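## Task

On the knob box, point knob C3 at 4 o'clock and knob C2 at 8 o'clock. Rows are lettered from the socket side, so row A is closest to the socket. Looking from the side facing away from the socket, knob 1 in every row is the leftmost. The marks ringing each knob are clock hours, with the centre mark as 12. Every other knob must still point at the mark it points at now. At the end, release the knob and move the hand away. The robot must not tip over or finish leaning, or the task fails. A knob setting that holds only because the robot is holding it does not count.

## Robot and tools

ROBOT. TidyBot++: a mobile base 0.54 m long, 0.50 m wide, 0.38 m tall on four driven casters, carrying one seven-joint arm with a two-finger gripper. The shoulder sits 0.12 m ahead of the base centre, 0.68 m up. It starts folded, hand pointing down, reaching up to 0.08 m past the base front, elbow up to 1.15 m high. A downward-pointing hand reaches at most about 0.94 m high, and only near the base. Cameras: base_camera (fixed on the base) and wrist_camera (looks along the hand).

FRAMES. Base frame: origin on the floor below the base centre, x forward, y left, z up. hand_pose is reported in it: the point midway between the finger pads; its z axis runs out along the fingers, fingers close along its y axis. Odometry frame = base frame at scene start; heading is positive leftward, -3.142 to 3.142. base_tilt is in degrees, forward and right positive.

execute_actions. Arguments: actions (a list holding one action, or empty to just read state and images) and cameras (list of base_camera, wrist_camera or all; omitted/null/["all"] gives all, [] none). An action may contain:
- base: exactly one relative move from where the base currently is: {"translate_m": d} straight, forward positive, -2 to 2 m; {"strafe_m": d} sideways, left positive, -2 to 2 m; {"rotate_rad": d} turn in place, counter-clockwise from above positive, -6.3 to 6.3 rad. A move needing over 8.667 s at its top speed is refused.
- joints: absolute targets by name, radians, for the single arm: joint_1_rad (any angle; whole arm about vertical, positive is clockwise from above, opposite to heading), joint_2_rad shoulder -2.249 to 2.249, joint_3_rad (any angle; upper-arm roll, near 3.14 at start), joint_4_rad elbow -2.579 to 2.579, joint_5_rad (any angle; forearm roll), joint_6_rad wrist -2.099 to 2.099, joint_7_rad (any angle; hand roll, counter-clockwise from above when pointing down; at 1.57 fingers open left/right), gripper_pos 0 (open, gap about 85 mm) to 1 (closed, squeezing ~100 N). Gap ≈ 85 x (1 - gripper_pos) mm. Unbounded joints go the short way, so send under-half-turn steps to turn farther. Done tolerances: ±0.039 for joints 1-4, ±0.056 for 5-7, ±0.03 gripper.
- speeds: optional lower top speeds for this action: translate_m and strafe_m 0.05-0.5 m/s, rotate_rad 0.1-1.57 rad/s (defaults are the maxima).
Motions in one action start together. Unknown keys or out-of-range values make the call refused with no motion. An action lasts at most 15 s. Omitted joints or base may still push toward old targets.

ARM GEOMETRY. Upper arm 0.42 m, forearm 0.31 m, hand 0.31 m to the hand point. With joint_1_rad 0, joint_3_rad 3.14, joint_5_rad 0, the arm lies in the base x-z plane; tilt from vertical (forward positive): upper arm = joint_2_rad, forearm = joint_2_rad - joint_4_rad, hand = that minus joint_6_rad. Hand offset from shoulder: forward = sum of length·sin(tilt), up = sum of length·cos(tilt). Closed fingertips reach ~20 mm past the hand point.

wait: seconds 0-10; commands nothing, returns state and images.
zoom_image: camera (base_camera or wrist_camera) and region [x0, y0, x1, y1] in pixels of that camera's latest image, at most 504x504. base_camera is 644x364, wrist_camera 644x476 fisheye.
finished_scene: scene number (1 or 2); ends that scene irreversibly, reports success and gives the next task. The goal must hold afterward.

RESULT LINES. joint_positions, hand_pose, base_odometry, base_tilt, motor_effort (percent of max, bracket = peak of last action, noisy), Motor temperatures (arm joints in joint_positions order). base_status/joint_status: done; off_target (resting away from target, maybe still pushing); contact_stop or time_out (target dropped, holds there); not_followed plus "joint command not followed"/"cause:" when a self-collision check withheld arm targets (gripper still obeyed; targets may be retried later). A base blocked by something can report done while short. Gripper "done" at 1 means empty; off_target means something is held. on_its_own reports uncommanded motion. ARM HIT = hard hit on base or arm. MOTOR HOT from 60 °C; at 75 °C an OVER-TEMPERATURE FAULT makes the arm sag and keys say limit_stop_at_motor_heat; resend targets. A torque fault (sensor limit 104.5 N m for joints 1-4, 51.3 for 5-7) freezes the arm and gripper 10 s and skips the rest of the call. If a call reports a stop, later calls in the same reply are skipped.

ACCURACY. Friction leaves joints slightly off and the hand a cm or two from prediction; correct by sending each joint last command + (wanted - read). Trust camera images over hand_pose. Odometry counts wheel turns, so slips show as travel and drift accumulates.

AVOID. Driving while the arm is caught on something high (above ~0.8 m) can tip the robot; sideways force on a raised hand can lift wheels; pull the arm back or back off to level it. Don't drive the arm into objects, push hard, slam or drop things. No check prevents the arm hitting the base. Knobs must stay set after release.

Each tool is called after ">>>" as name(argument=value, ...) on one line, values as JSON.

## Session

I'll start by looking at the current state and images.

>>> execute_actions(actions=[])

Scene clock: 0.00 s.
Motor temperatures (°C, as the motors report them): [29 33 28 30 39 37 35]
base_odometry: x=+0.000 y=+0.000 heading=+0.000 (m, m, rad; odometry frame)
base_tilt: forward=+0.1 right=-0.5 (deg)
base_status: not commanded
joint_positions: joint_1_rad=-0.040 joint_2_rad=-0.376 joint_3_rad=+3.108 joint_4_rad=-2.544 joint_5_rad=-0.023 joint_6_rad=-0.842 joint_7_rad=+1.598 gripper_pos=+0.000
joint_status: not commanded
motor_effort: joint_1_rad=+0 joint_2_rad=+0 joint_3_rad=+1 joint_4_rad=+15 joint_5_rad=+0 joint_6_rad=+0 joint_7_rad=+0 (%)
hand_pose: x=+0.2644 y=+0.0159 z=+0.5877 quat_wxyz=(-0.004, +0.997, +0.043, +0.066) (m; base frame)
pictures: base_camera, wrist_camera
Images, in order (width x height): base_camera 644x364, wrist_camera 644x476.

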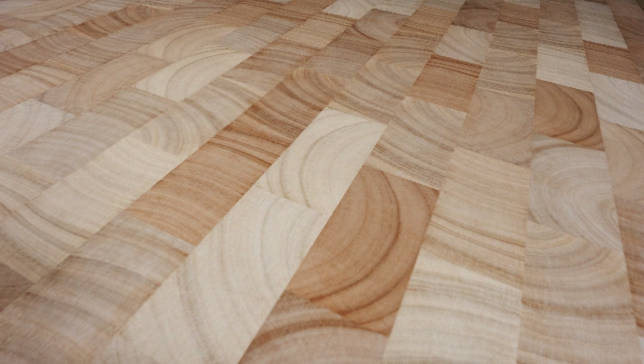

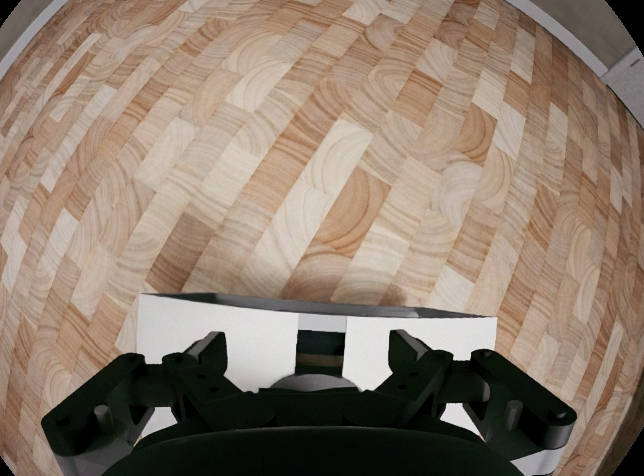

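>>> execute_actions(actions=[{"joints": {"joint_6_rad": 0.25}}], cameras=["wrist_camera"])

Scene clock: 3.97 s.
Motor temperatures (°C, as the motors report them): [29 33 28 30 39 37 35]
base_odometry: x=+0.000 y=+0.000 heading=+0.000 (m, m, rad; odometry frame)
base_tilt: forward=+0.1 right=-0.5 (deg)
base_status: not commanded
joint_positions: joint_1_rad=-0.040 joint_2_rad=-0.376 joint_3_rad=+3.108 joint_4_rad=-2.542 joint_5_rad=-0.023 joint_6_rad=+0.243 joint_7_rad=+1.598 gripper_pos=+0.000
joint_status: all done
motor_effort: joint_1_rad=+0(0) joint_2_rad=-3(3) joint_3_rad=+1(1) joint_4_rad=+19(19) joint_5_rad=+0(1) joint_6_rad=+7(7) joint_7_rad=+0(0) (%)
hand_pose: x=+0.5155 y=+0.0292 z=+0.7894 quat_wxyz=(-0.012, +0.819, +0.033, +0.572) (m; base frame)
pictures: wrist_camera
camera_calibration (this result's frames):
wrist_camera: T_world_to_cam=[[0.0286834, -0.999089, 0.0315911, -0.0145981], [-0.332715, -0.0393446, -0.942206, 0.97929], [0.942591, 0.0165148, -0.333541, -0.0827805], [0, 0, 0, 1]] pos_world=[0.404272, 0.0253121, 0.895543]
Images, in order (width x height): wrist_camera 644x476.

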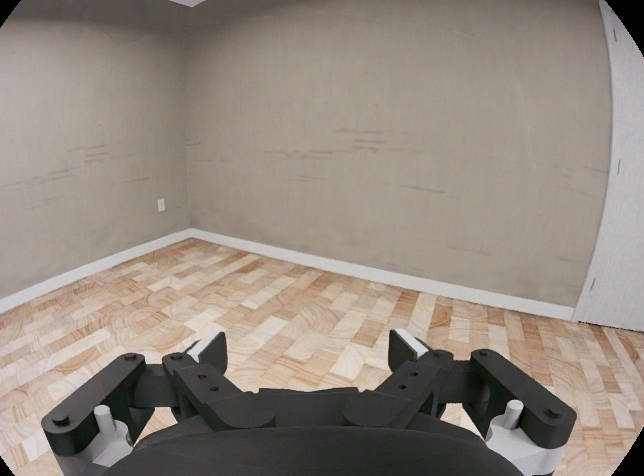

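>>> execute_actions(actions=[{"base": {"rotate_rad": -2.0}}])

Scene clock: 8.73 s.
Motor temperatures (°C, as the motors report them): [29 33 28 30 39 37 35]
base_odometry: x=+0.000 y=+0.000 heading=-2.000 (m, m, rad; odometry frame)
base_tilt: forward=+0.1 right=-0.6 (deg)
base_status: done
joint_positions: joint_1_rad=-0.040 joint_2_rad=-0.376 joint_3_rad=+3.108 joint_4_rad=-2.542 joint_5_rad=-0.023 joint_6_rad=+0.243 joint_7_rad=+1.598 gripper_pos=+0.000
joint_status: not commanded
motor_effort: joint_1_rad=+0(1) joint_2_rad=-3(4) joint_3_rad=+1(2) joint_4_rad=+19(19) joint_5_rad=+0(0) joint_6_rad=+6(7) joint_7_rad=+0(0) (%)
hand_pose: x=+0.5155 y=+0.0292 z=+0.7894 quat_wxyz=(-0.012, +0.819, +0.033, +0.572) (m; base frame)
pictures: base_camera, wrist_camera
camera_calibration (this result's frames):
wrist_camera: T_world_to_cam=[[0.0286835, -0.999089, 0.0315911, -0.014598], [-0.332715, -0.0393445, -0.942206, 0.97929], [0.942591, 0.0165149, -0.33354, -0.0827809], [0, 0, 0, 1]] pos_world=[0.404272, 0.0253121, 0.895544]
Images, in order (width x height): base_camera 644x364, wrist_camera 644x476.

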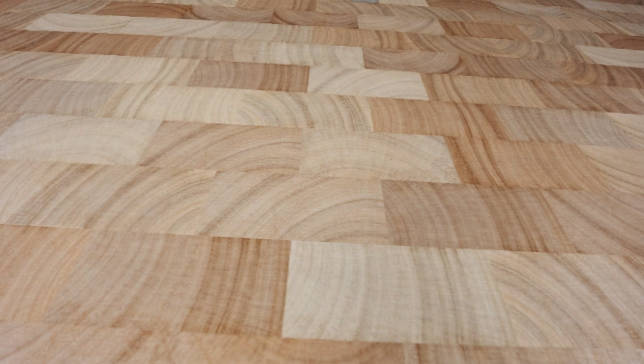

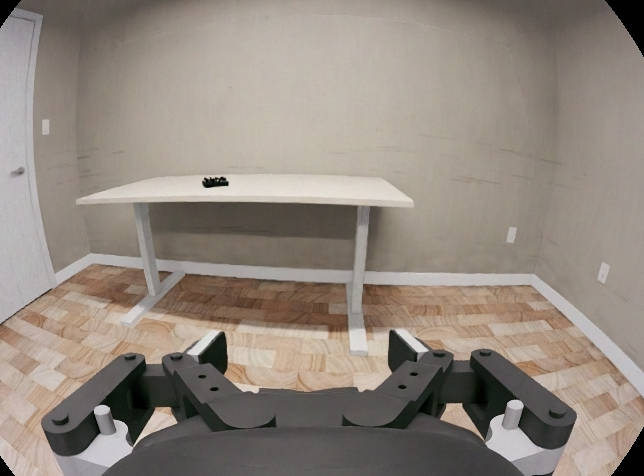

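>>> zoom_image(camera="wrist_camera", region=[170, 160, 260, 210])

>>> zoom_image(camera="wrist_camera", region=[60, 150, 430, 370])

Region (170, 160, 260, 210) of wrist_camera's 644x476 image, scaled by 5.600.

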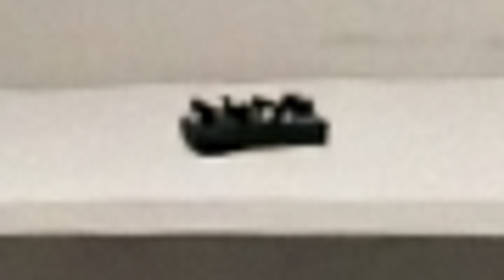

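Region (60, 150, 430, 370) of wrist_camera's 644x476 image, scaled by 1.362; it fills the top 300 rows of this view, and the rest is white.

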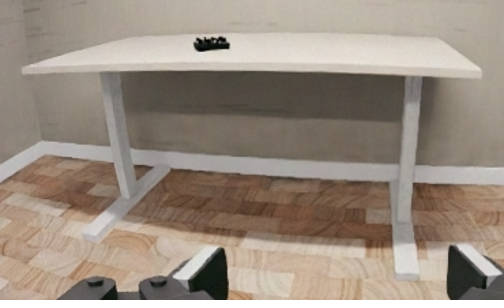

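>>> execute_actions(actions=[{"base": {"strafe_m": 0.5}, "joints": {"joint_1_rad": 0.0, "joint_2_rad": 0.0, "joint_3_rad": 3.14, "joint_4_rad": -1.4, "joint_5_rad": 0.0, "joint_6_rad": -0.9, "joint_7_rad": 1.57}}])

Scene clock: 29.40 s.
Motor temperatures (°C, as the motors report them): [29 33 28 30 39 37 35]
base_odometry: x=+0.455 y=-0.208 heading=-2.000 (m, m, rad; odometry frame)
base_tilt: forward=+0.1 right=-0.5 (deg)
base_status: done
joint_positions: joint_1_rad=-0.020 joint_2_rad=-0.021 joint_3_rad=+3.119 joint_4_rad=-1.409 joint_5_rad=-0.023 joint_6_rad=-0.873 joint_7_rad=+1.598 gripper_pos=+0.000
joint_status: all done
motor_effort: joint_1_rad=+0(2) joint_2_rad=-17(17) joint_3_rad=+0(2) joint_4_rad=+20(20) joint_5_rad=+0(0) joint_6_rad=+5(7) joint_7_rad=+0(1) (%)
hand_pose: x=+0.6582 y=+0.0301 z=+0.9618 quat_wxyz=(-0.014, +0.904, +0.029, +0.426) (m; base frame)
pictures: base_camera, wrist_camera
camera_calibration (this result's frames):
wrist_camera: T_world_to_cam=[[0.0318727, -0.999206, 0.0239152, -0.0179454], [-0.62627, -0.0386131, -0.778649, 1.22518], [0.778954, 0.00984029, -0.627003, 0.230387], [0, 0, 0, 1]] pos_world=[0.588406, 0.0271099, 1.09887]
Images, in order (width x height): base_camera 644x364, wrist_camera 644x476.

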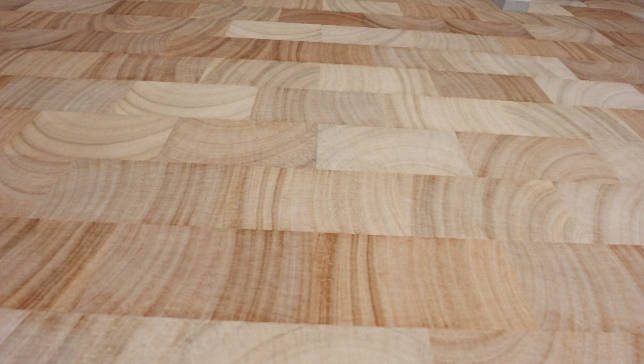

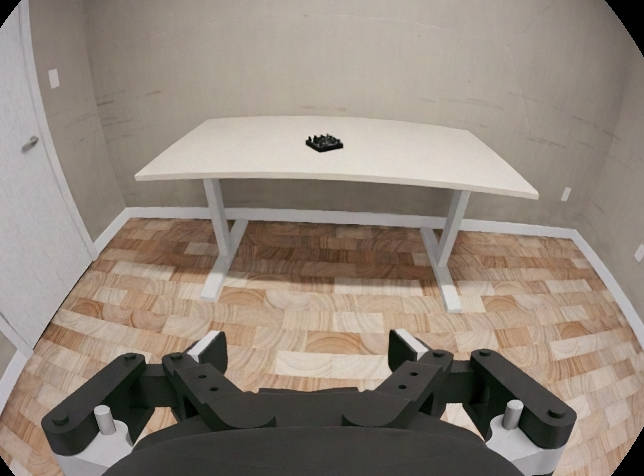

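>>> execute_actions(actions=[{"base": {"translate_m": 1.0}, "joints": {"joint_6_rad": -1.4}}])

Scene clock: 37.10 s.
Motor temperatures (°C, as the motors report them): [29 34 28 30 39 37 35]
base_odometry: x=+0.039 y=-1.118 heading=-2.000 (m, m, rad; odometry frame)
base_tilt: forward=+0.1 right=-0.5 (deg)
base_status: done
joint_positions: joint_1_rad=-0.020 joint_2_rad=-0.008 joint_3_rad=+3.119 joint_4_rad=-1.404 joint_5_rad=-0.023 joint_6_rad=-1.397 joint_7_rad=+1.598 gripper_pos=+0.000
joint_status: all done
motor_effort: joint_1_rad=+1(0) joint_2_rad=-15(18) joint_3_rad=+0(0) joint_4_rad=+19(21) joint_5_rad=-1(1) joint_6_rad=+2(6) joint_7_rad=+0(0) (%)
hand_pose: x=+0.5307 y=+0.0258 z=+0.8651 quat_wxyz=(-0.012, +0.984, +0.034, +0.174) (m; base frame)
pictures: base_camera, wrist_camera
camera_calibration (this result's frames):
wrist_camera: T_world_to_cam=[[0.0565022, -0.998082, 0.0252756, -0.0301651], [-0.93343, -0.0617916, -0.353398, 0.865519], [0.354282, -0.00362529, -0.935132, 0.761445], [0, 0, 0, 1]] pos_world=[0.53984, 0.0261351, 1.01869]
Images, in order (width x height): base_camera 644x364, wrist_camera 644x476.

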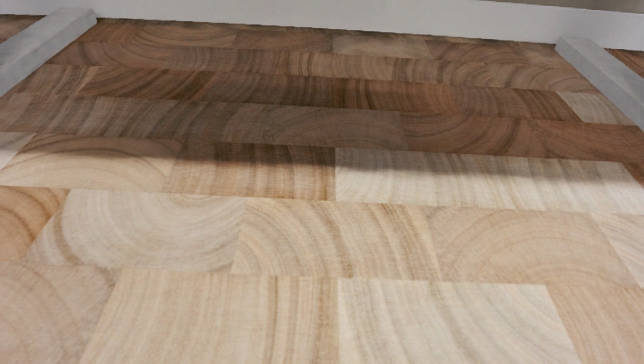

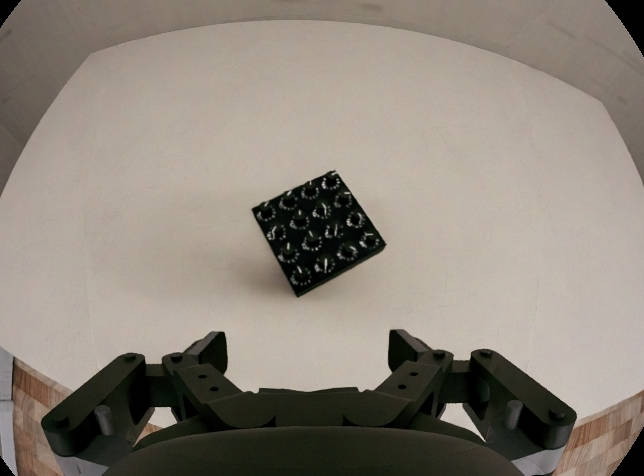

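>>> zoom_image(camera="wrist_camera", region=[240, 155, 400, 310])

Region (240, 155, 400, 310) of wrist_camera's 644x476 image, scaled by 3.150; it fills the top 488 rows of this view, and the rest is white.

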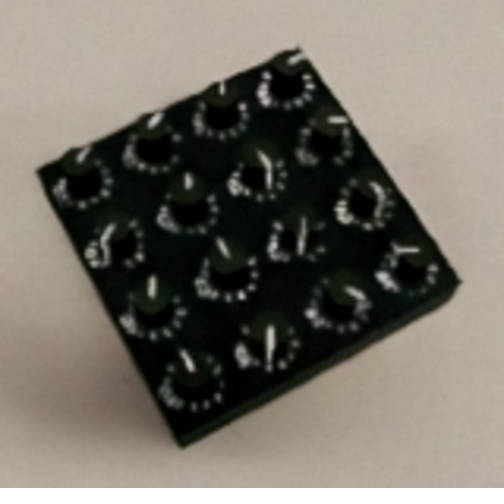

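>>> execute_actions(actions=[{"base": {"translate_m": 0.12}, "joints": {"joint_2_rad": 0.15, "joint_4_rad": -1.22, "joint_6_rad": -1.79}}])

Scene clock: 52.17 s.
Motor temperatures (°C, as the motors report them): [29 34 28 30 39 37 35]
base_odometry: x=-0.011 y=-1.227 heading=-2.000 (m, m, rad; odometry frame)
base_tilt: forward=+0.1 right=-0.5 (deg)
base_status: done
joint_positions: joint_1_rad=-0.020 joint_2_rad=+0.154 joint_3_rad=+3.119 joint_4_rad=-1.230 joint_5_rad=-0.023 joint_6_rad=-1.762 joint_7_rad=+1.598 gripper_pos=+0.000
joint_status: all done
motor_effort: joint_1_rad=+0(1) joint_2_rad=-20(23) joint_3_rad=+0(0) joint_4_rad=+17(19) joint_5_rad=-1(1) joint_6_rad=-1(3) joint_7_rad=+0(1) (%)
hand_pose: x=+0.4899 y=+0.0233 z=+0.8450 quat_wxyz=(-0.013, +0.999, +0.037, -0.002) (m; base frame)
pictures: base_camera, wrist_camera
camera_calibration (this result's frames):
wrist_camera: T_world_to_cam=[[0.0722476, -0.997271, 0.0151743, -0.0290046], [-0.997353, -0.0723626, -0.00716733, 0.559211], [0.00824582, -0.0146163, -0.999859, 0.981523], [0, 0, 0, 1]] pos_world=[0.551732, 0.0258867, 0.985833]
Images, in order (width x height): base_camera 644x364, wrist_camera 644x476.

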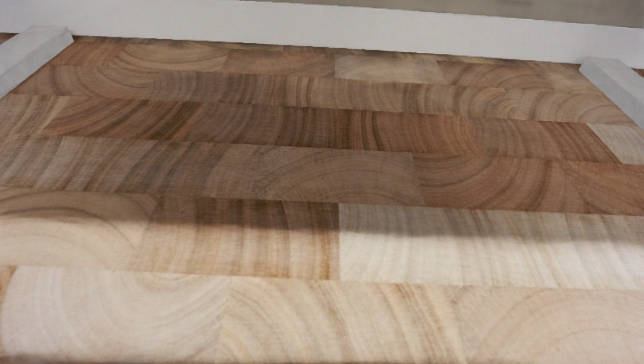

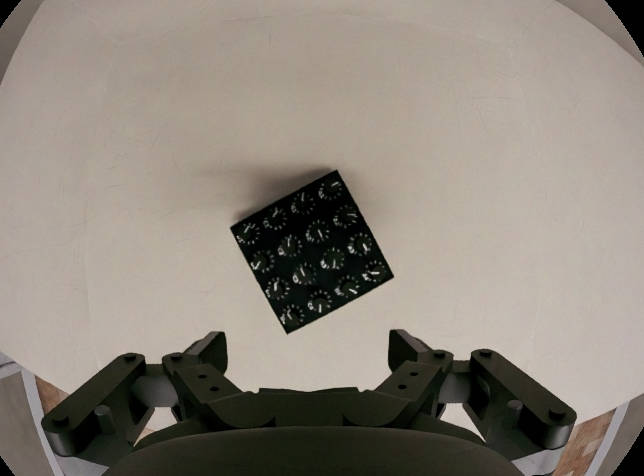

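>>> zoom_image(camera="wrist_camera", region=[225, 165, 400, 340])

Region (225, 165, 400, 340) of wrist_camera's 644x476 image, scaled by 2.880.

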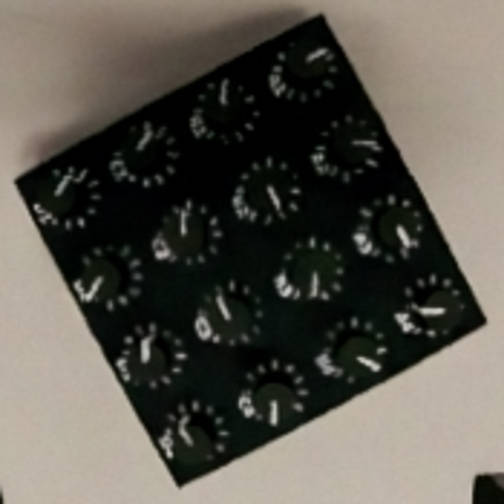

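>>> zoom_image(camera="wrist_camera", region=[260, 225, 340, 295])

Region (260, 225, 340, 295) of wrist_camera's 644x476 image, scaled by 6.300; it fills the top 441 rows of this view, and the rest is white.

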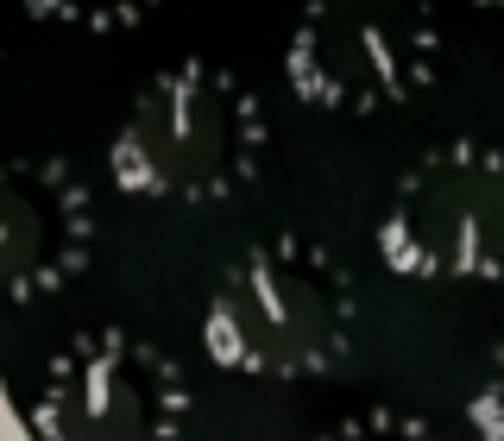

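>>> execute_actions(actions=[{"base": {"rotate_rad": 0.565}, "joints": {"joint_1_rad": 0.02, "joint_3_rad": 3.163, "joint_5_rad": 0.025, "joint_7_rad": 1.545}}], cameras=[])

>>> execute_actions(actions=[{"base": {"translate_m": -0.12}, "joints": {"gripper_pos": 0.76}}], cameras=[])

>>> execute_actions(actions=[{"base": {"strafe_m": -0.26}, "joints": {"joint_2_rad": 0.27, "joint_4_rad": -1.16, "joint_6_rad": -1.69}}])

Scene clock: 100.70 s.
Motor temperatures (°C, as the motors report them): [29 34 28 30 39 37 35]
base_odometry: x=-0.011 y=-1.227 heading=-1.435 (m, m, rad; odometry frame)
base_tilt: forward=+0.1 right=-0.5 (deg)
base_status: done
joint_positions: joint_1_rad=+0.014 joint_2_rad=+0.154 joint_3_rad=+3.153 joint_4_rad=-1.230 joint_5_rad=+0.014 joint_6_rad=-1.763 joint_7_rad=+1.575 gripper_pos=+0.000
joint_status: all done
motor_effort: joint_1_rad=+0(3) joint_2_rad=-19(21) joint_3_rad=+0(2) joint_4_rad=+17(17) joint_5_rad=+0(2) joint_6_rad=+0(0) joint_7_rad=+0(0) (%)
hand_pose: x=+0.4908 y=-0.0118 z=+0.8448 quat_wxyz=(+0.007, +1.000, -0.012, -0.002) (m; base frame)
pictures: none
No camera images: the call's "cameras" was empty. Leave "cameras" out to get every camera's image.

Scene clock: 102.03 s.
Motor temperatures (°C, as the motors report them): [29 34 28 30 39 37 35]
base_odometry: x=-0.028 y=-1.108 heading=-1.434 (m, m, rad; odometry frame)
base_tilt: forward=+0.1 right=-0.5 (deg)
base_status: done
joint_positions: joint_1_rad=+0.014 joint_2_rad=+0.147 joint_3_rad=+3.153 joint_4_rad=-1.229 joint_5_rad=+0.014 joint_6_rad=-1.765 joint_7_rad=+1.575 gripper_pos=+0.760
joint_status: all done
motor_effort: joint_1_rad=+0(0) joint_2_rad=-19(24) joint_3_rad=+0(0) joint_4_rad=+16(17) joint_5_rad=+0(0) joint_6_rad=+0(0) joint_7_rad=+0(0) (%)
hand_pose: x=+0.4891 y=-0.0118 z=+0.8474 quat_wxyz=(+0.007, +1.000, -0.012, +0.000) (m; base frame)
pictures: none
No camera images: the call's "cameras" was empty. Leave "cameras" out to get every camera's image.

Scene clock: 103.83 s.
Motor temperatures (°C, as the motors report them): [29 34 28 30 39 37 35]
base_odometry: x=-0.285 y=-1.143 heading=-1.435 (m, m, rad; odometry frame)
base_tilt: forward=+0.1 right=-0.5 (deg)
base_status: done
joint_positions: joint_1_rad=+0.018 joint_2_rad=+0.264 joint_3_rad=+3.154 joint_4_rad=-1.170 joint_5_rad=+0.014 joint_6_rad=-1.713 joint_7_rad=+1.575 gripper_pos=+0.760
joint_status: all done
motor_effort: joint_1_rad=+0(3) joint_2_rad=-23(25) joint_3_rad=+0(2) joint_4_rad=+16(17) joint_5_rad=+0(1) joint_6_rad=-1(1) joint_7_rad=+0(0) (%)
hand_pose: x=+0.5383 y=-0.0152 z=+0.8195 quat_wxyz=(+0.008, +1.000, -0.014, -0.003) (m; base frame)
pictures: base_camera, wrist_camera
camera_calibration (this result's frames):
wrist_camera: T_world_to_cam=[[-0.0294393, -0.997905, 0.0576139, -0.0505606], [-0.999561, 0.0292003, -0.00498658, 0.605453], [0.00329379, -0.0577354, -0.998326, 0.955855], [0, 0, 0, 1]] pos_world=[0.60055, -0.0129473, 0.960188]
Images, in order (width x height): base_camera 644x364, wrist_camera 644x476.

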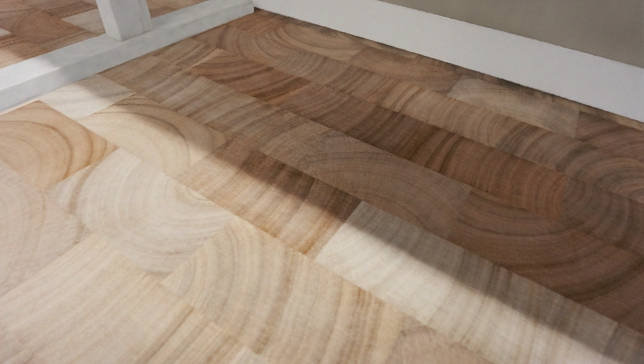

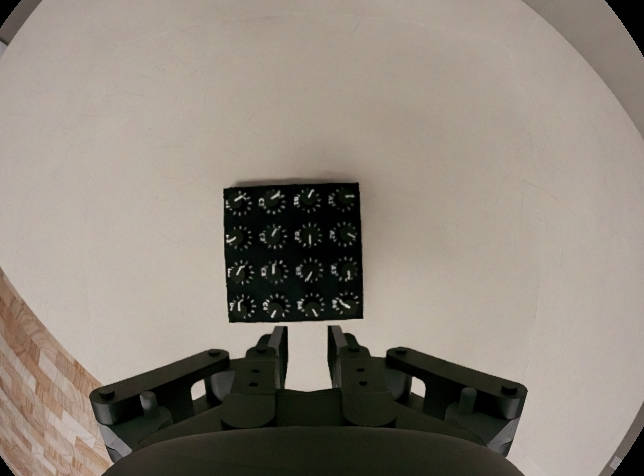

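>>> zoom_image(camera="wrist_camera", region=[210, 170, 390, 350])

Region (210, 170, 390, 350) of wrist_camera's 644x476 image, scaled by 2.800.

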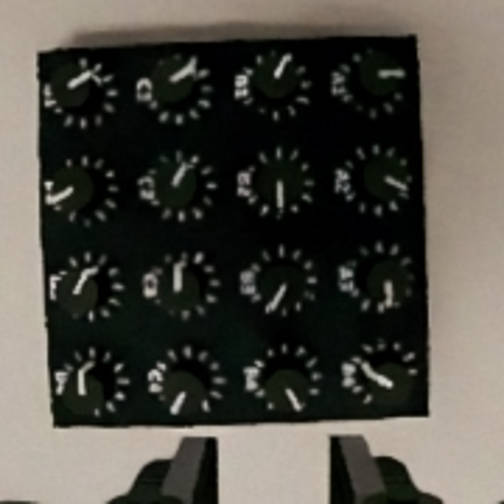

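>>> execute_actions(actions=[{"base": {"strafe_m": 0.024}, "joints": {"joint_2_rad": 0.36, "joint_4_rad": -1.125, "joint_6_rad": -1.627, "gripper_pos": 0.8}}], cameras=["wrist_camera"])

Scene clock: 134.20 s.
Motor temperatures (°C, as the motors report them): [29 34 28 30 39 37 35]
base_odometry: x=-0.261 y=-1.140 heading=-1.435 (m, m, rad; odometry frame)
base_tilt: forward=+0.1 right=-0.5 (deg)
base_status: done
joint_positions: joint_1_rad=+0.015 joint_2_rad=+0.353 joint_3_rad=+3.154 joint_4_rad=-1.134 joint_5_rad=+0.014 joint_6_rad=-1.651 joint_7_rad=+1.575 gripper_pos=+0.800
joint_status: all done
motor_effort: joint_1_rad=+0(3) joint_2_rad=-26(28) joint_3_rad=+0(2) joint_4_rad=+17(17) joint_5_rad=+0(1) joint_6_rad=-1(0) joint_7_rad=+0(0) (%)
hand_pose: x=+0.5788 y=-0.0149 z=+0.7917 quat_wxyz=(+0.009, +1.000, -0.012, +0.002) (m; base frame)
pictures: wrist_camera
camera_calibration (this result's frames):
wrist_camera: T_world_to_cam=[[-0.0259709, -0.99793, 0.0588372, -0.0505261], [-0.999575, 0.0251421, -0.0147824, 0.653457], [0.0132725, -0.059196, -0.998158, 0.922088], [0, 0, 0, 1]] pos_world=[0.639629, -0.0122669, 0.933022]
Images, in order (width x height): wrist_camera 644x476.

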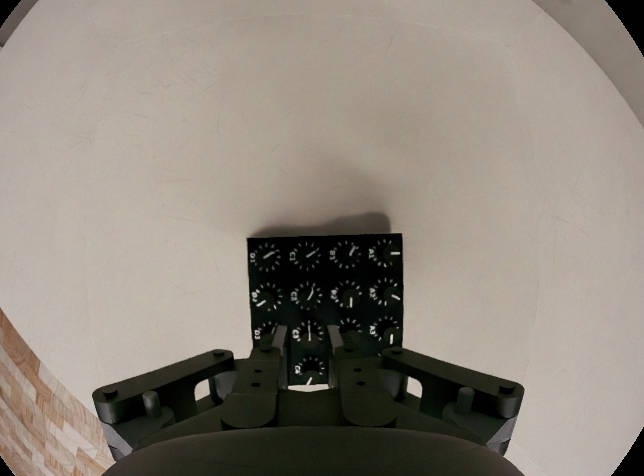

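>>> zoom_image(camera="wrist_camera", region=[235, 225, 415, 405])

Region (235, 225, 415, 405) of wrist_camera's 644x476 image, scaled by 2.800.

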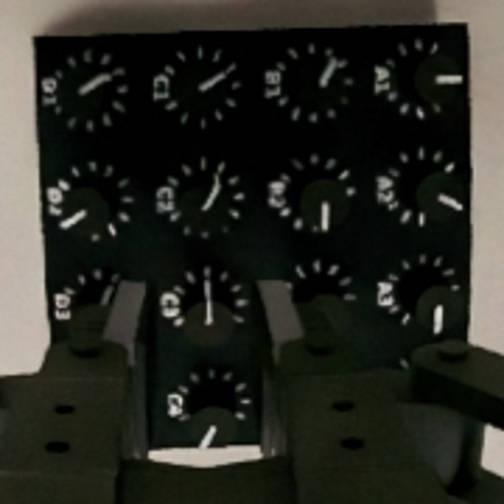

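>>> execute_actions(actions=[{"base": {"strafe_m": -0.002}, "joints": {"joint_4_rad": -1.19, "joint_6_rad": -1.577}}], cameras=[])

>>> execute_actions(actions=[{"base": {"translate_m": -0.005}}], cameras=["wrist_camera"])

Scene clock: 163.97 s.
Motor temperatures (°C, as the motors report them): [29 34 28 30 39 37 35]
base_odometry: x=-0.264 y=-1.140 heading=-1.435 (m, m, rad; odometry frame)
base_tilt: forward=+0.1 right=-0.5 (deg)
base_status: done
joint_positions: joint_1_rad=+0.015 joint_2_rad=+0.353 joint_3_rad=+3.154 joint_4_rad=-1.186 joint_5_rad=+0.014 joint_6_rad=-1.604 joint_7_rad=+1.575 gripper_pos=+0.800
joint_status: all done
motor_effort: joint_1_rad=+1(3) joint_2_rad=-26(27) joint_3_rad=+0(2) joint_4_rad=+17(18) joint_5_rad=+0(1) joint_6_rad=+0(0) joint_7_rad=+0(0) (%)
hand_pose: x=+0.5783 y=-0.0150 z=+0.7754 quat_wxyz=(+0.009, +1.000, -0.012, -0.001) (m; base frame)
pictures: none
No camera images: the call's "cameras" was empty. Leave "cameras" out to get every camera's image.

Scene clock: 164.53 s.
Motor temperatures (°C, as the motors report them): [29 34 28 30 39 37 35]
base_odometry: x=-0.264 y=-1.135 heading=-1.435 (m, m, rad; odometry frame)
base_tilt: forward=+0.1 right=-0.5 (deg)
base_status: done
joint_positions: joint_1_rad=+0.015 joint_2_rad=+0.354 joint_3_rad=+3.154 joint_4_rad=-1.186 joint_5_rad=+0.014 joint_6_rad=-1.602 joint_7_rad=+1.575 gripper_pos=+0.800
joint_status: not commanded
motor_effort: joint_1_rad=+0(1) joint_2_rad=-27(31) joint_3_rad=+0(0) joint_4_rad=+17(18) joint_5_rad=-1(1) joint_6_rad=-1(1) joint_7_rad=+0(0) (%)
hand_pose: x=+0.5789 y=-0.0150 z=+0.7748 quat_wxyz=(+0.009, +1.000, -0.012, +0.000) (m; base frame)
pictures: wrist_camera
camera_calibration (this result's frames):
wrist_camera: T_world_to_cam=[[-0.0250956, -0.997949, 0.0588888, -0.0501762], [-0.999647, 0.0245339, -0.0102425, 0.649845], [0.00877669, -0.059125, -0.998212, 0.907828], [0, 0, 0, 1]] pos_world=[0.640389, -0.0123412, 0.915815]
Images, in order (width x height): wrist_camera 644x476.

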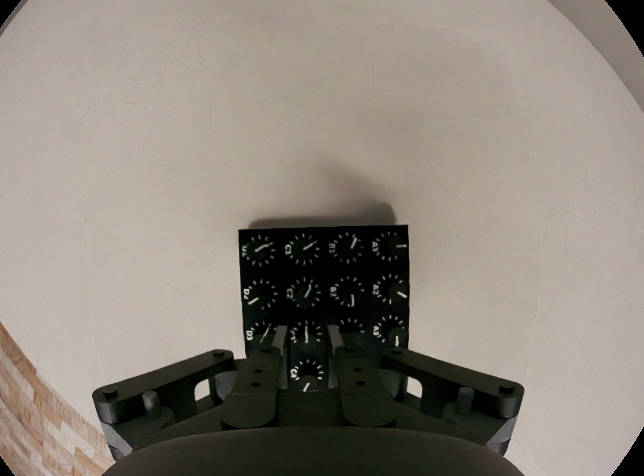

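>>> zoom_image(camera="wrist_camera", region=[230, 215, 420, 405])

>>> zoom_image(camera="wrist_camera", region=[260, 300, 360, 400])

Region (230, 215, 420, 405) of wrist_camera's 644x476 image, scaled by 2.653.

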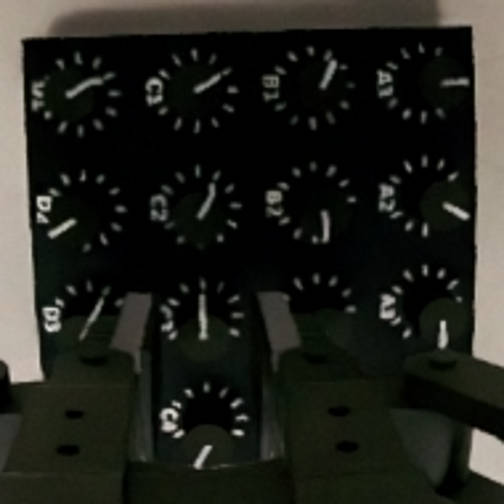

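Region (260, 300, 360, 400) of wrist_camera's 644x476 image, scaled by 5.040.

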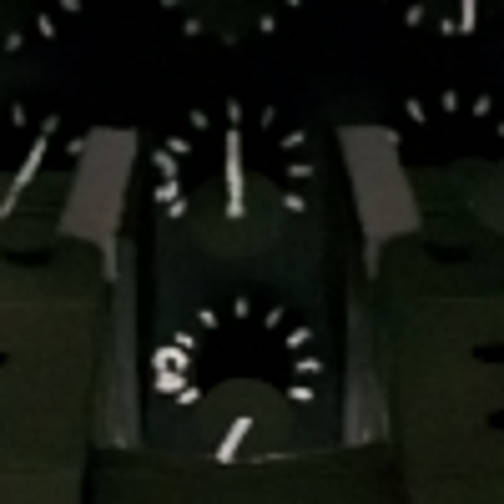

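>>> execute_actions(actions=[{"joints": {"joint_4_rad": -1.226, "joint_6_rad": -1.539}}], cameras=["wrist_camera"])

>>> zoom_image(camera="wrist_camera", region=[220, 205, 430, 415])

>>> zoom_image(camera="wrist_camera", region=[260, 300, 360, 400])

Scene clock: 173.30 s.
Motor temperatures (°C, as the motors report them): [29 34 28 30 39 37 35]
base_odometry: x=-0.264 y=-1.135 heading=-1.435 (m, m, rad; odometry frame)
base_tilt: forward=+0.1 right=-0.5 (deg)
base_status: not commanded
joint_positions: joint_1_rad=+0.015 joint_2_rad=+0.354 joint_3_rad=+3.154 joint_4_rad=-1.220 joint_5_rad=+0.014 joint_6_rad=-1.565 joint_7_rad=+1.575 gripper_pos=+0.800
joint_status: all done
motor_effort: joint_1_rad=+0(1) joint_2_rad=-26(28) joint_3_rad=+0(0) joint_4_rad=+17(17) joint_5_rad=+0(0) joint_6_rad=+0(1) joint_7_rad=+0(0) (%)
hand_pose: x=+0.5799 y=-0.0151 z=+0.7641 quat_wxyz=(+0.009, +1.000, -0.011, +0.001) (m; base frame)
pictures: wrist_camera
camera_calibration (this result's frames):
wrist_camera: T_world_to_cam=[[-0.0247516, -0.997957, 0.0589031, -0.0498074], [-0.999626, 0.024021, -0.0130799, 0.652932], [0.0116383, -0.0592048, -0.998178, 0.89543], [0, 0, 0, 1]] pos_world=[0.641033, -0.0123759, 0.905272]
Images, in order (width x height): wrist_camera 644x476.

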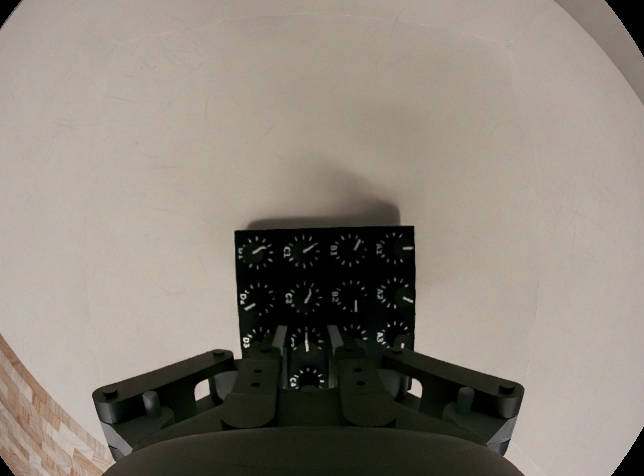

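Region (220, 205, 430, 415) of wrist_camera's 644x476 image, scaled by 2.400.

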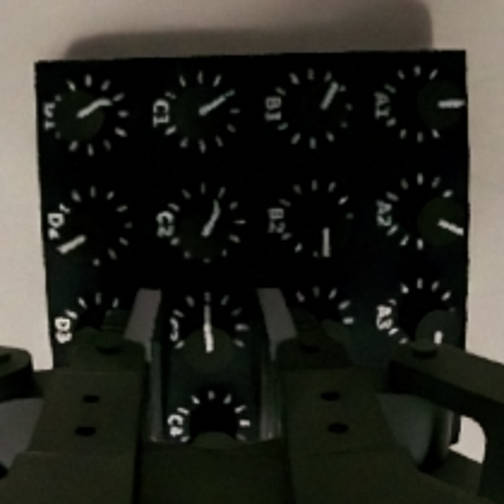

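Region (260, 300, 360, 400) of wrist_camera's 644x476 image, scaled by 5.040.

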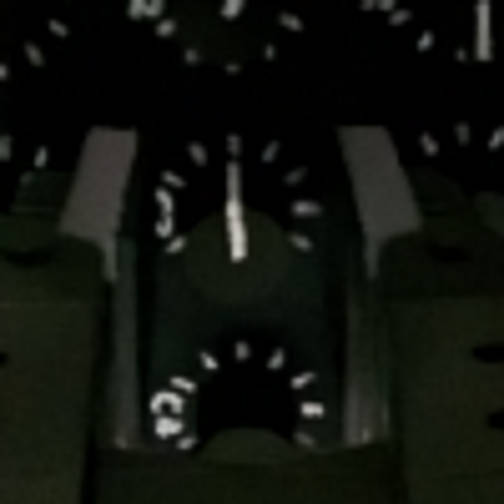

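>>> execute_actions(actions=[{"joints": {"gripper_pos": 0.93}}], cameras=["wrist_camera"])

>>> zoom_image(camera="wrist_camera", region=[220, 205, 430, 415])

Scene clock: 178.07 s.
Motor temperatures (°C, as the motors report them): [29 34 28 30 39 37 35]
base_odometry: x=-0.264 y=-1.135 heading=-1.435 (m, m, rad; odometry frame)
base_tilt: forward=+0.1 right=-0.5 (deg)
base_status: not commanded
joint_positions: joint_1_rad=+0.015 joint_2_rad=+0.354 joint_3_rad=+3.154 joint_4_rad=-1.220 joint_5_rad=+0.014 joint_6_rad=-1.565 joint_7_rad=+1.575 gripper_pos=+0.917
joint_status: all done
motor_effort: joint_1_rad=+1(1) joint_2_rad=-25(26) joint_3_rad=+1(1) joint_4_rad=+16(17) joint_5_rad=+1(0) joint_6_rad=+0(1) joint_7_rad=+0(0) (%)
hand_pose: x=+0.5799 y=-0.0151 z=+0.7641 quat_wxyz=(+0.009, +1.000, -0.011, +0.001) (m; base frame)
pictures: wrist_camera
camera_calibration (this result's frames):
wrist_camera: T_world_to_cam=[[-0.0247555, -0.997957, 0.0589031, -0.0498064], [-0.999625, 0.0240208, -0.01315, 0.653003], [0.0117082, -0.0592066, -0.998177, 0.895412], [0, 0, 0, 1]] pos_world=[0.641041, -0.012376, 0.9053]
Images, in order (width x height): wrist_camera 644x476.

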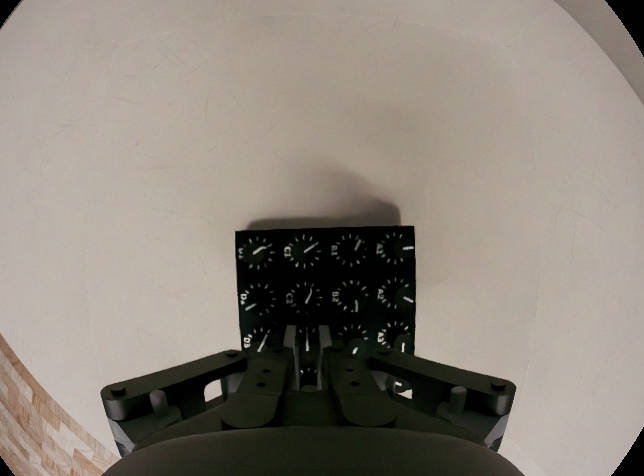

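Region (220, 205, 430, 415) of wrist_camera's 644x476 image, scaled by 2.400.

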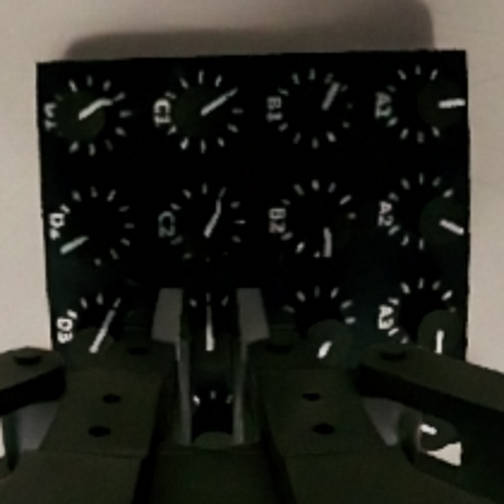

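>>> execute_actions(actions=[{"joints": {"joint_7_rad": 0.85}}], cameras=["wrist_camera"])

>>> zoom_image(camera="wrist_camera", region=[190, 170, 430, 410])

Scene clock: 182.37 s.
Motor temperatures (°C, as the motors report them): [29 35 28 30 39 37 35]
base_odometry: x=-0.264 y=-1.135 heading=-1.435 (m, m, rad; odometry frame)
base_tilt: forward=+0.1 right=-0.5 (deg)
base_status: not commanded
joint_positions: joint_1_rad=+0.016 joint_2_rad=+0.354 joint_3_rad=+3.155 joint_4_rad=-1.220 joint_5_rad=+0.016 joint_6_rad=-1.565 joint_7_rad=+0.861 gripper_pos=+0.917
joint_status: all done
motor_effort: joint_1_rad=-2(1) joint_2_rad=-24(24) joint_3_rad=-1(2) joint_4_rad=+17(17) joint_5_rad=-2(2) joint_6_rad=+3(1) joint_7_rad=-1(1) (%)
hand_pose: x=+0.5799 y=-0.0162 z=+0.7641 quat_wxyz=(+0.009, +0.933, -0.360, +0.005) (m; base frame)
pictures: wrist_camera
camera_calibration (this result's frames):
wrist_camera: T_world_to_cam=[[-0.673259, -0.73734, 0.0552455, 0.332173], [-0.739191, 0.672986, -0.0262002, 0.522472], [-0.0178609, -0.0584765, -0.998129, 0.912469], [0, 0, 0, 1]] pos_world=[0.626143, -0.0533332, 0.9061]
Images, in order (width x height): wrist_camera 644x476.

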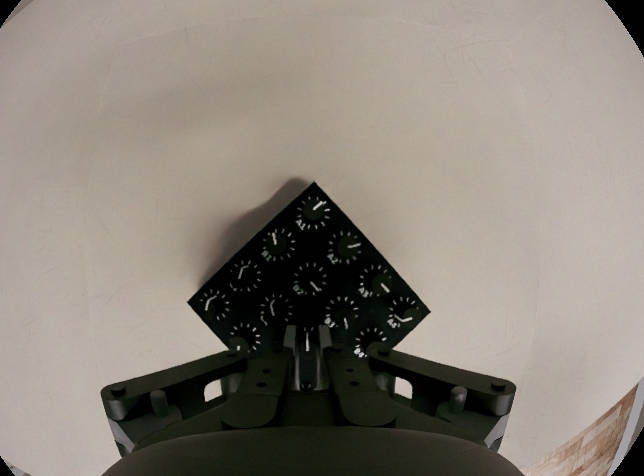

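Region (190, 170, 430, 410) of wrist_camera's 644x476 image, scaled by 2.100.

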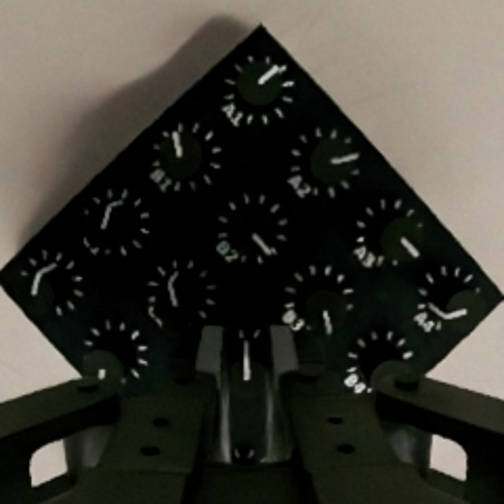

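>>> execute_actions(actions=[{"joints": {"joint_7_rad": -2.10}}], cameras=["wrist_camera"])

>>> zoom_image(camera="wrist_camera", region=[190, 200, 430, 410])

Scene clock: 191.03 s.
Motor temperatures (°C, as the motors report them): [29 35 28 30 39 37 35]
base_odometry: x=-0.264 y=-1.135 heading=-1.435 (m, m, rad; odometry frame)
base_tilt: forward=+0.1 right=-0.5 (deg)
base_status: not commanded
joint_positions: joint_1_rad=+0.016 joint_2_rad=+0.354 joint_3_rad=+3.155 joint_4_rad=-1.220 joint_5_rad=+0.016 joint_6_rad=-1.565 joint_7_rad=-2.089 gripper_pos=+0.917
joint_status: all done
motor_effort: joint_1_rad=+3(3) joint_2_rad=-25(25) joint_3_rad=+2(1) joint_4_rad=+16(17) joint_5_rad=+2(3) joint_6_rad=-1(2) joint_7_rad=+0(0) (%)
hand_pose: x=+0.5800 y=-0.0163 z=+0.7641 quat_wxyz=(-0.004, -0.270, -0.963, +0.010) (m; base frame)
pictures: wrist_camera
camera_calibration (this result's frames):
wrist_camera: T_world_to_cam=[[0.520266, 0.853666, 0.0240515, -0.310287], [0.85389, -0.520451, 0.00169988, -0.442147], [0.0139687, 0.0196529, -0.999709, 0.896488], [0, 0, 0, 1]] pos_world=[0.526454, 0.0171473, 0.904442]
Images, in order (width x height): wrist_camera 644x476.

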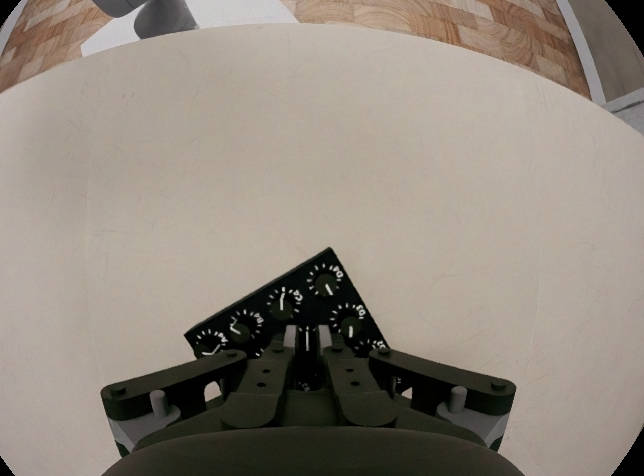

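Region (190, 200, 430, 410) of wrist_camera's 644x476 image, scaled by 2.100; it fills the top 441 rows of this view, and the rest is white.

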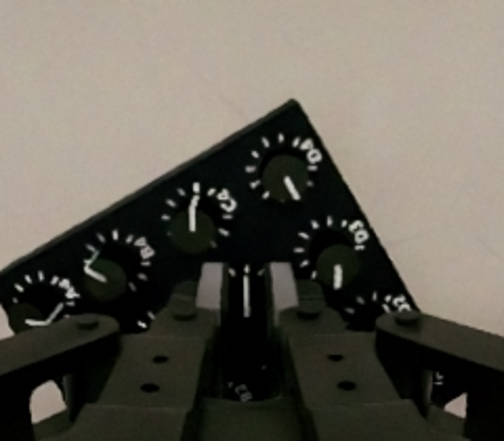

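>>> zoom_image(camera="wrist_camera", region=[265, 280, 355, 370])

Region (265, 280, 355, 370) of wrist_camera's 644x476 image, scaled by 5.600.

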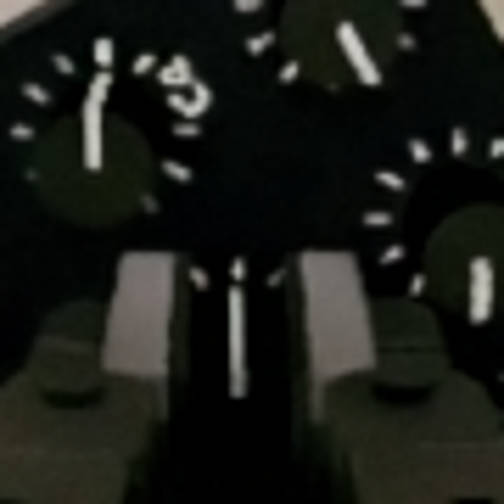

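>>> execute_actions(actions=[{"joints": {"gripper_pos": 0.865, "joint_6_rad": -1.586, "joint_4_rad": -1.214}}], cameras=["wrist_camera"])

>>> zoom_image(camera="wrist_camera", region=[255, 270, 365, 380])

Scene clock: 205.23 s.
Motor temperatures (°C, as the motors report them): [29 35 28 30 39 37 35]
base_odometry: x=-0.264 y=-1.135 heading=-1.435 (m, m, rad; odometry frame)
base_tilt: forward=+0.1 right=-0.5 (deg)
base_status: not commanded
joint_positions: joint_1_rad=+0.016 joint_2_rad=+0.354 joint_3_rad=+3.155 joint_4_rad=-1.219 joint_5_rad=+0.016 joint_6_rad=-1.565 joint_7_rad=-2.089 gripper_pos=+0.865
joint_status: all done
motor_effort: joint_1_rad=+0(2) joint_2_rad=-27(28) joint_3_rad=+0(2) joint_4_rad=+17(17) joint_5_rad=+0(2) joint_6_rad=+0(2) joint_7_rad=+0(0) (%)
hand_pose: x=+0.5803 y=-0.0163 z=+0.7644 quat_wxyz=(-0.004, -0.270, -0.963, +0.010) (m; base frame)
pictures: wrist_camera
camera_calibration (this result's frames):
wrist_camera: T_world_to_cam=[[0.52024, 0.853668, 0.0245195, -0.310785], [0.85389, -0.520447, 0.00251919, -0.443029], [0.0149117, 0.0196264, -0.999696, 0.896234], [0, 0, 0, 1]] pos_world=[0.526616, 0.0171439, 0.904698]
Images, in order (width x height): wrist_camera 644x476.

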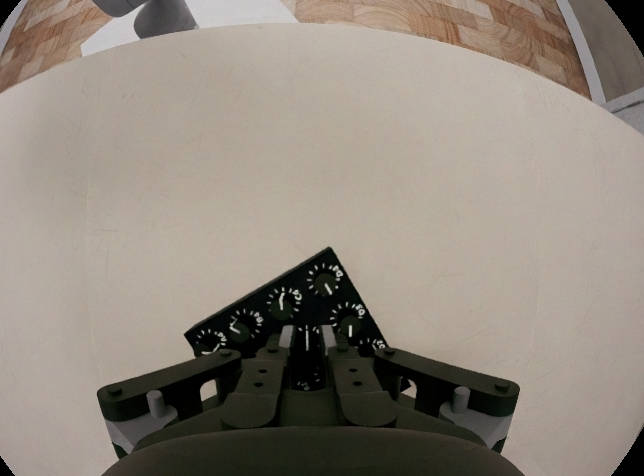

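Region (255, 270, 365, 380) of wrist_camera's 644x476 image, scaled by 4.582.

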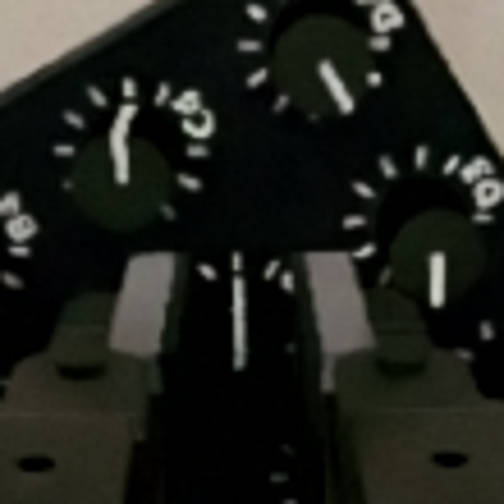

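>>> execute_actions(actions=[{"joints": {"joint_6_rad": -1.637, "joint_4_rad": -1.164}}], cameras=["wrist_camera"])

>>> zoom_image(camera="wrist_camera", region=[200, 230, 400, 400])

Scene clock: 211.27 s.
Motor temperatures (°C, as the motors report them): [29 35 28 30 39 37 35]
base_odometry: x=-0.264 y=-1.135 heading=-1.435 (m, m, rad; odometry frame)
base_tilt: forward=+0.1 right=-0.5 (deg)
base_status: not commanded
joint_positions: joint_1_rad=+0.016 joint_2_rad=+0.354 joint_3_rad=+3.155 joint_4_rad=-1.170 joint_5_rad=+0.016 joint_6_rad=-1.611 joint_7_rad=-2.089 gripper_pos=+0.865
joint_status: all done
motor_effort: joint_1_rad=+1(0) joint_2_rad=-26(27) joint_3_rad=+0(0) joint_4_rad=+17(17) joint_5_rad=+0(1) joint_6_rad=-1(0) joint_7_rad=+0(0) (%)
hand_pose: x=+0.5810 y=-0.0162 z=+0.7799 quat_wxyz=(-0.006, -0.270, -0.963, +0.009) (m; base frame)
pictures: wrist_camera
camera_calibration (this result's frames):
wrist_camera: T_world_to_cam=[[0.520773, 0.853289, 0.0263068, -0.313316], [0.853495, -0.521072, 0.0056099, -0.445882], [0.0184946, 0.0195312, -0.999638, 0.909554], [0, 0, 0, 1]] pos_world=[0.526903, 0.0172482, 0.919969]
Images, in order (width x height): wrist_camera 644x476.

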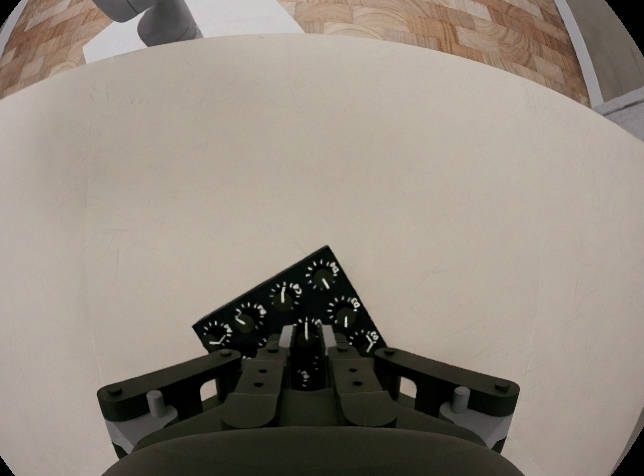

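Region (200, 230, 400, 400) of wrist_camera's 644x476 image, scaled by 2.520; it fills the top 428 rows of this view, and the rest is white.

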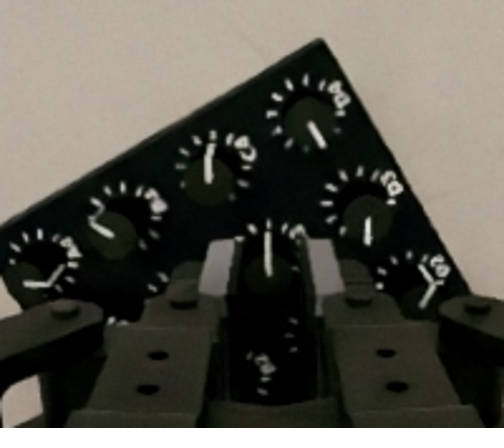

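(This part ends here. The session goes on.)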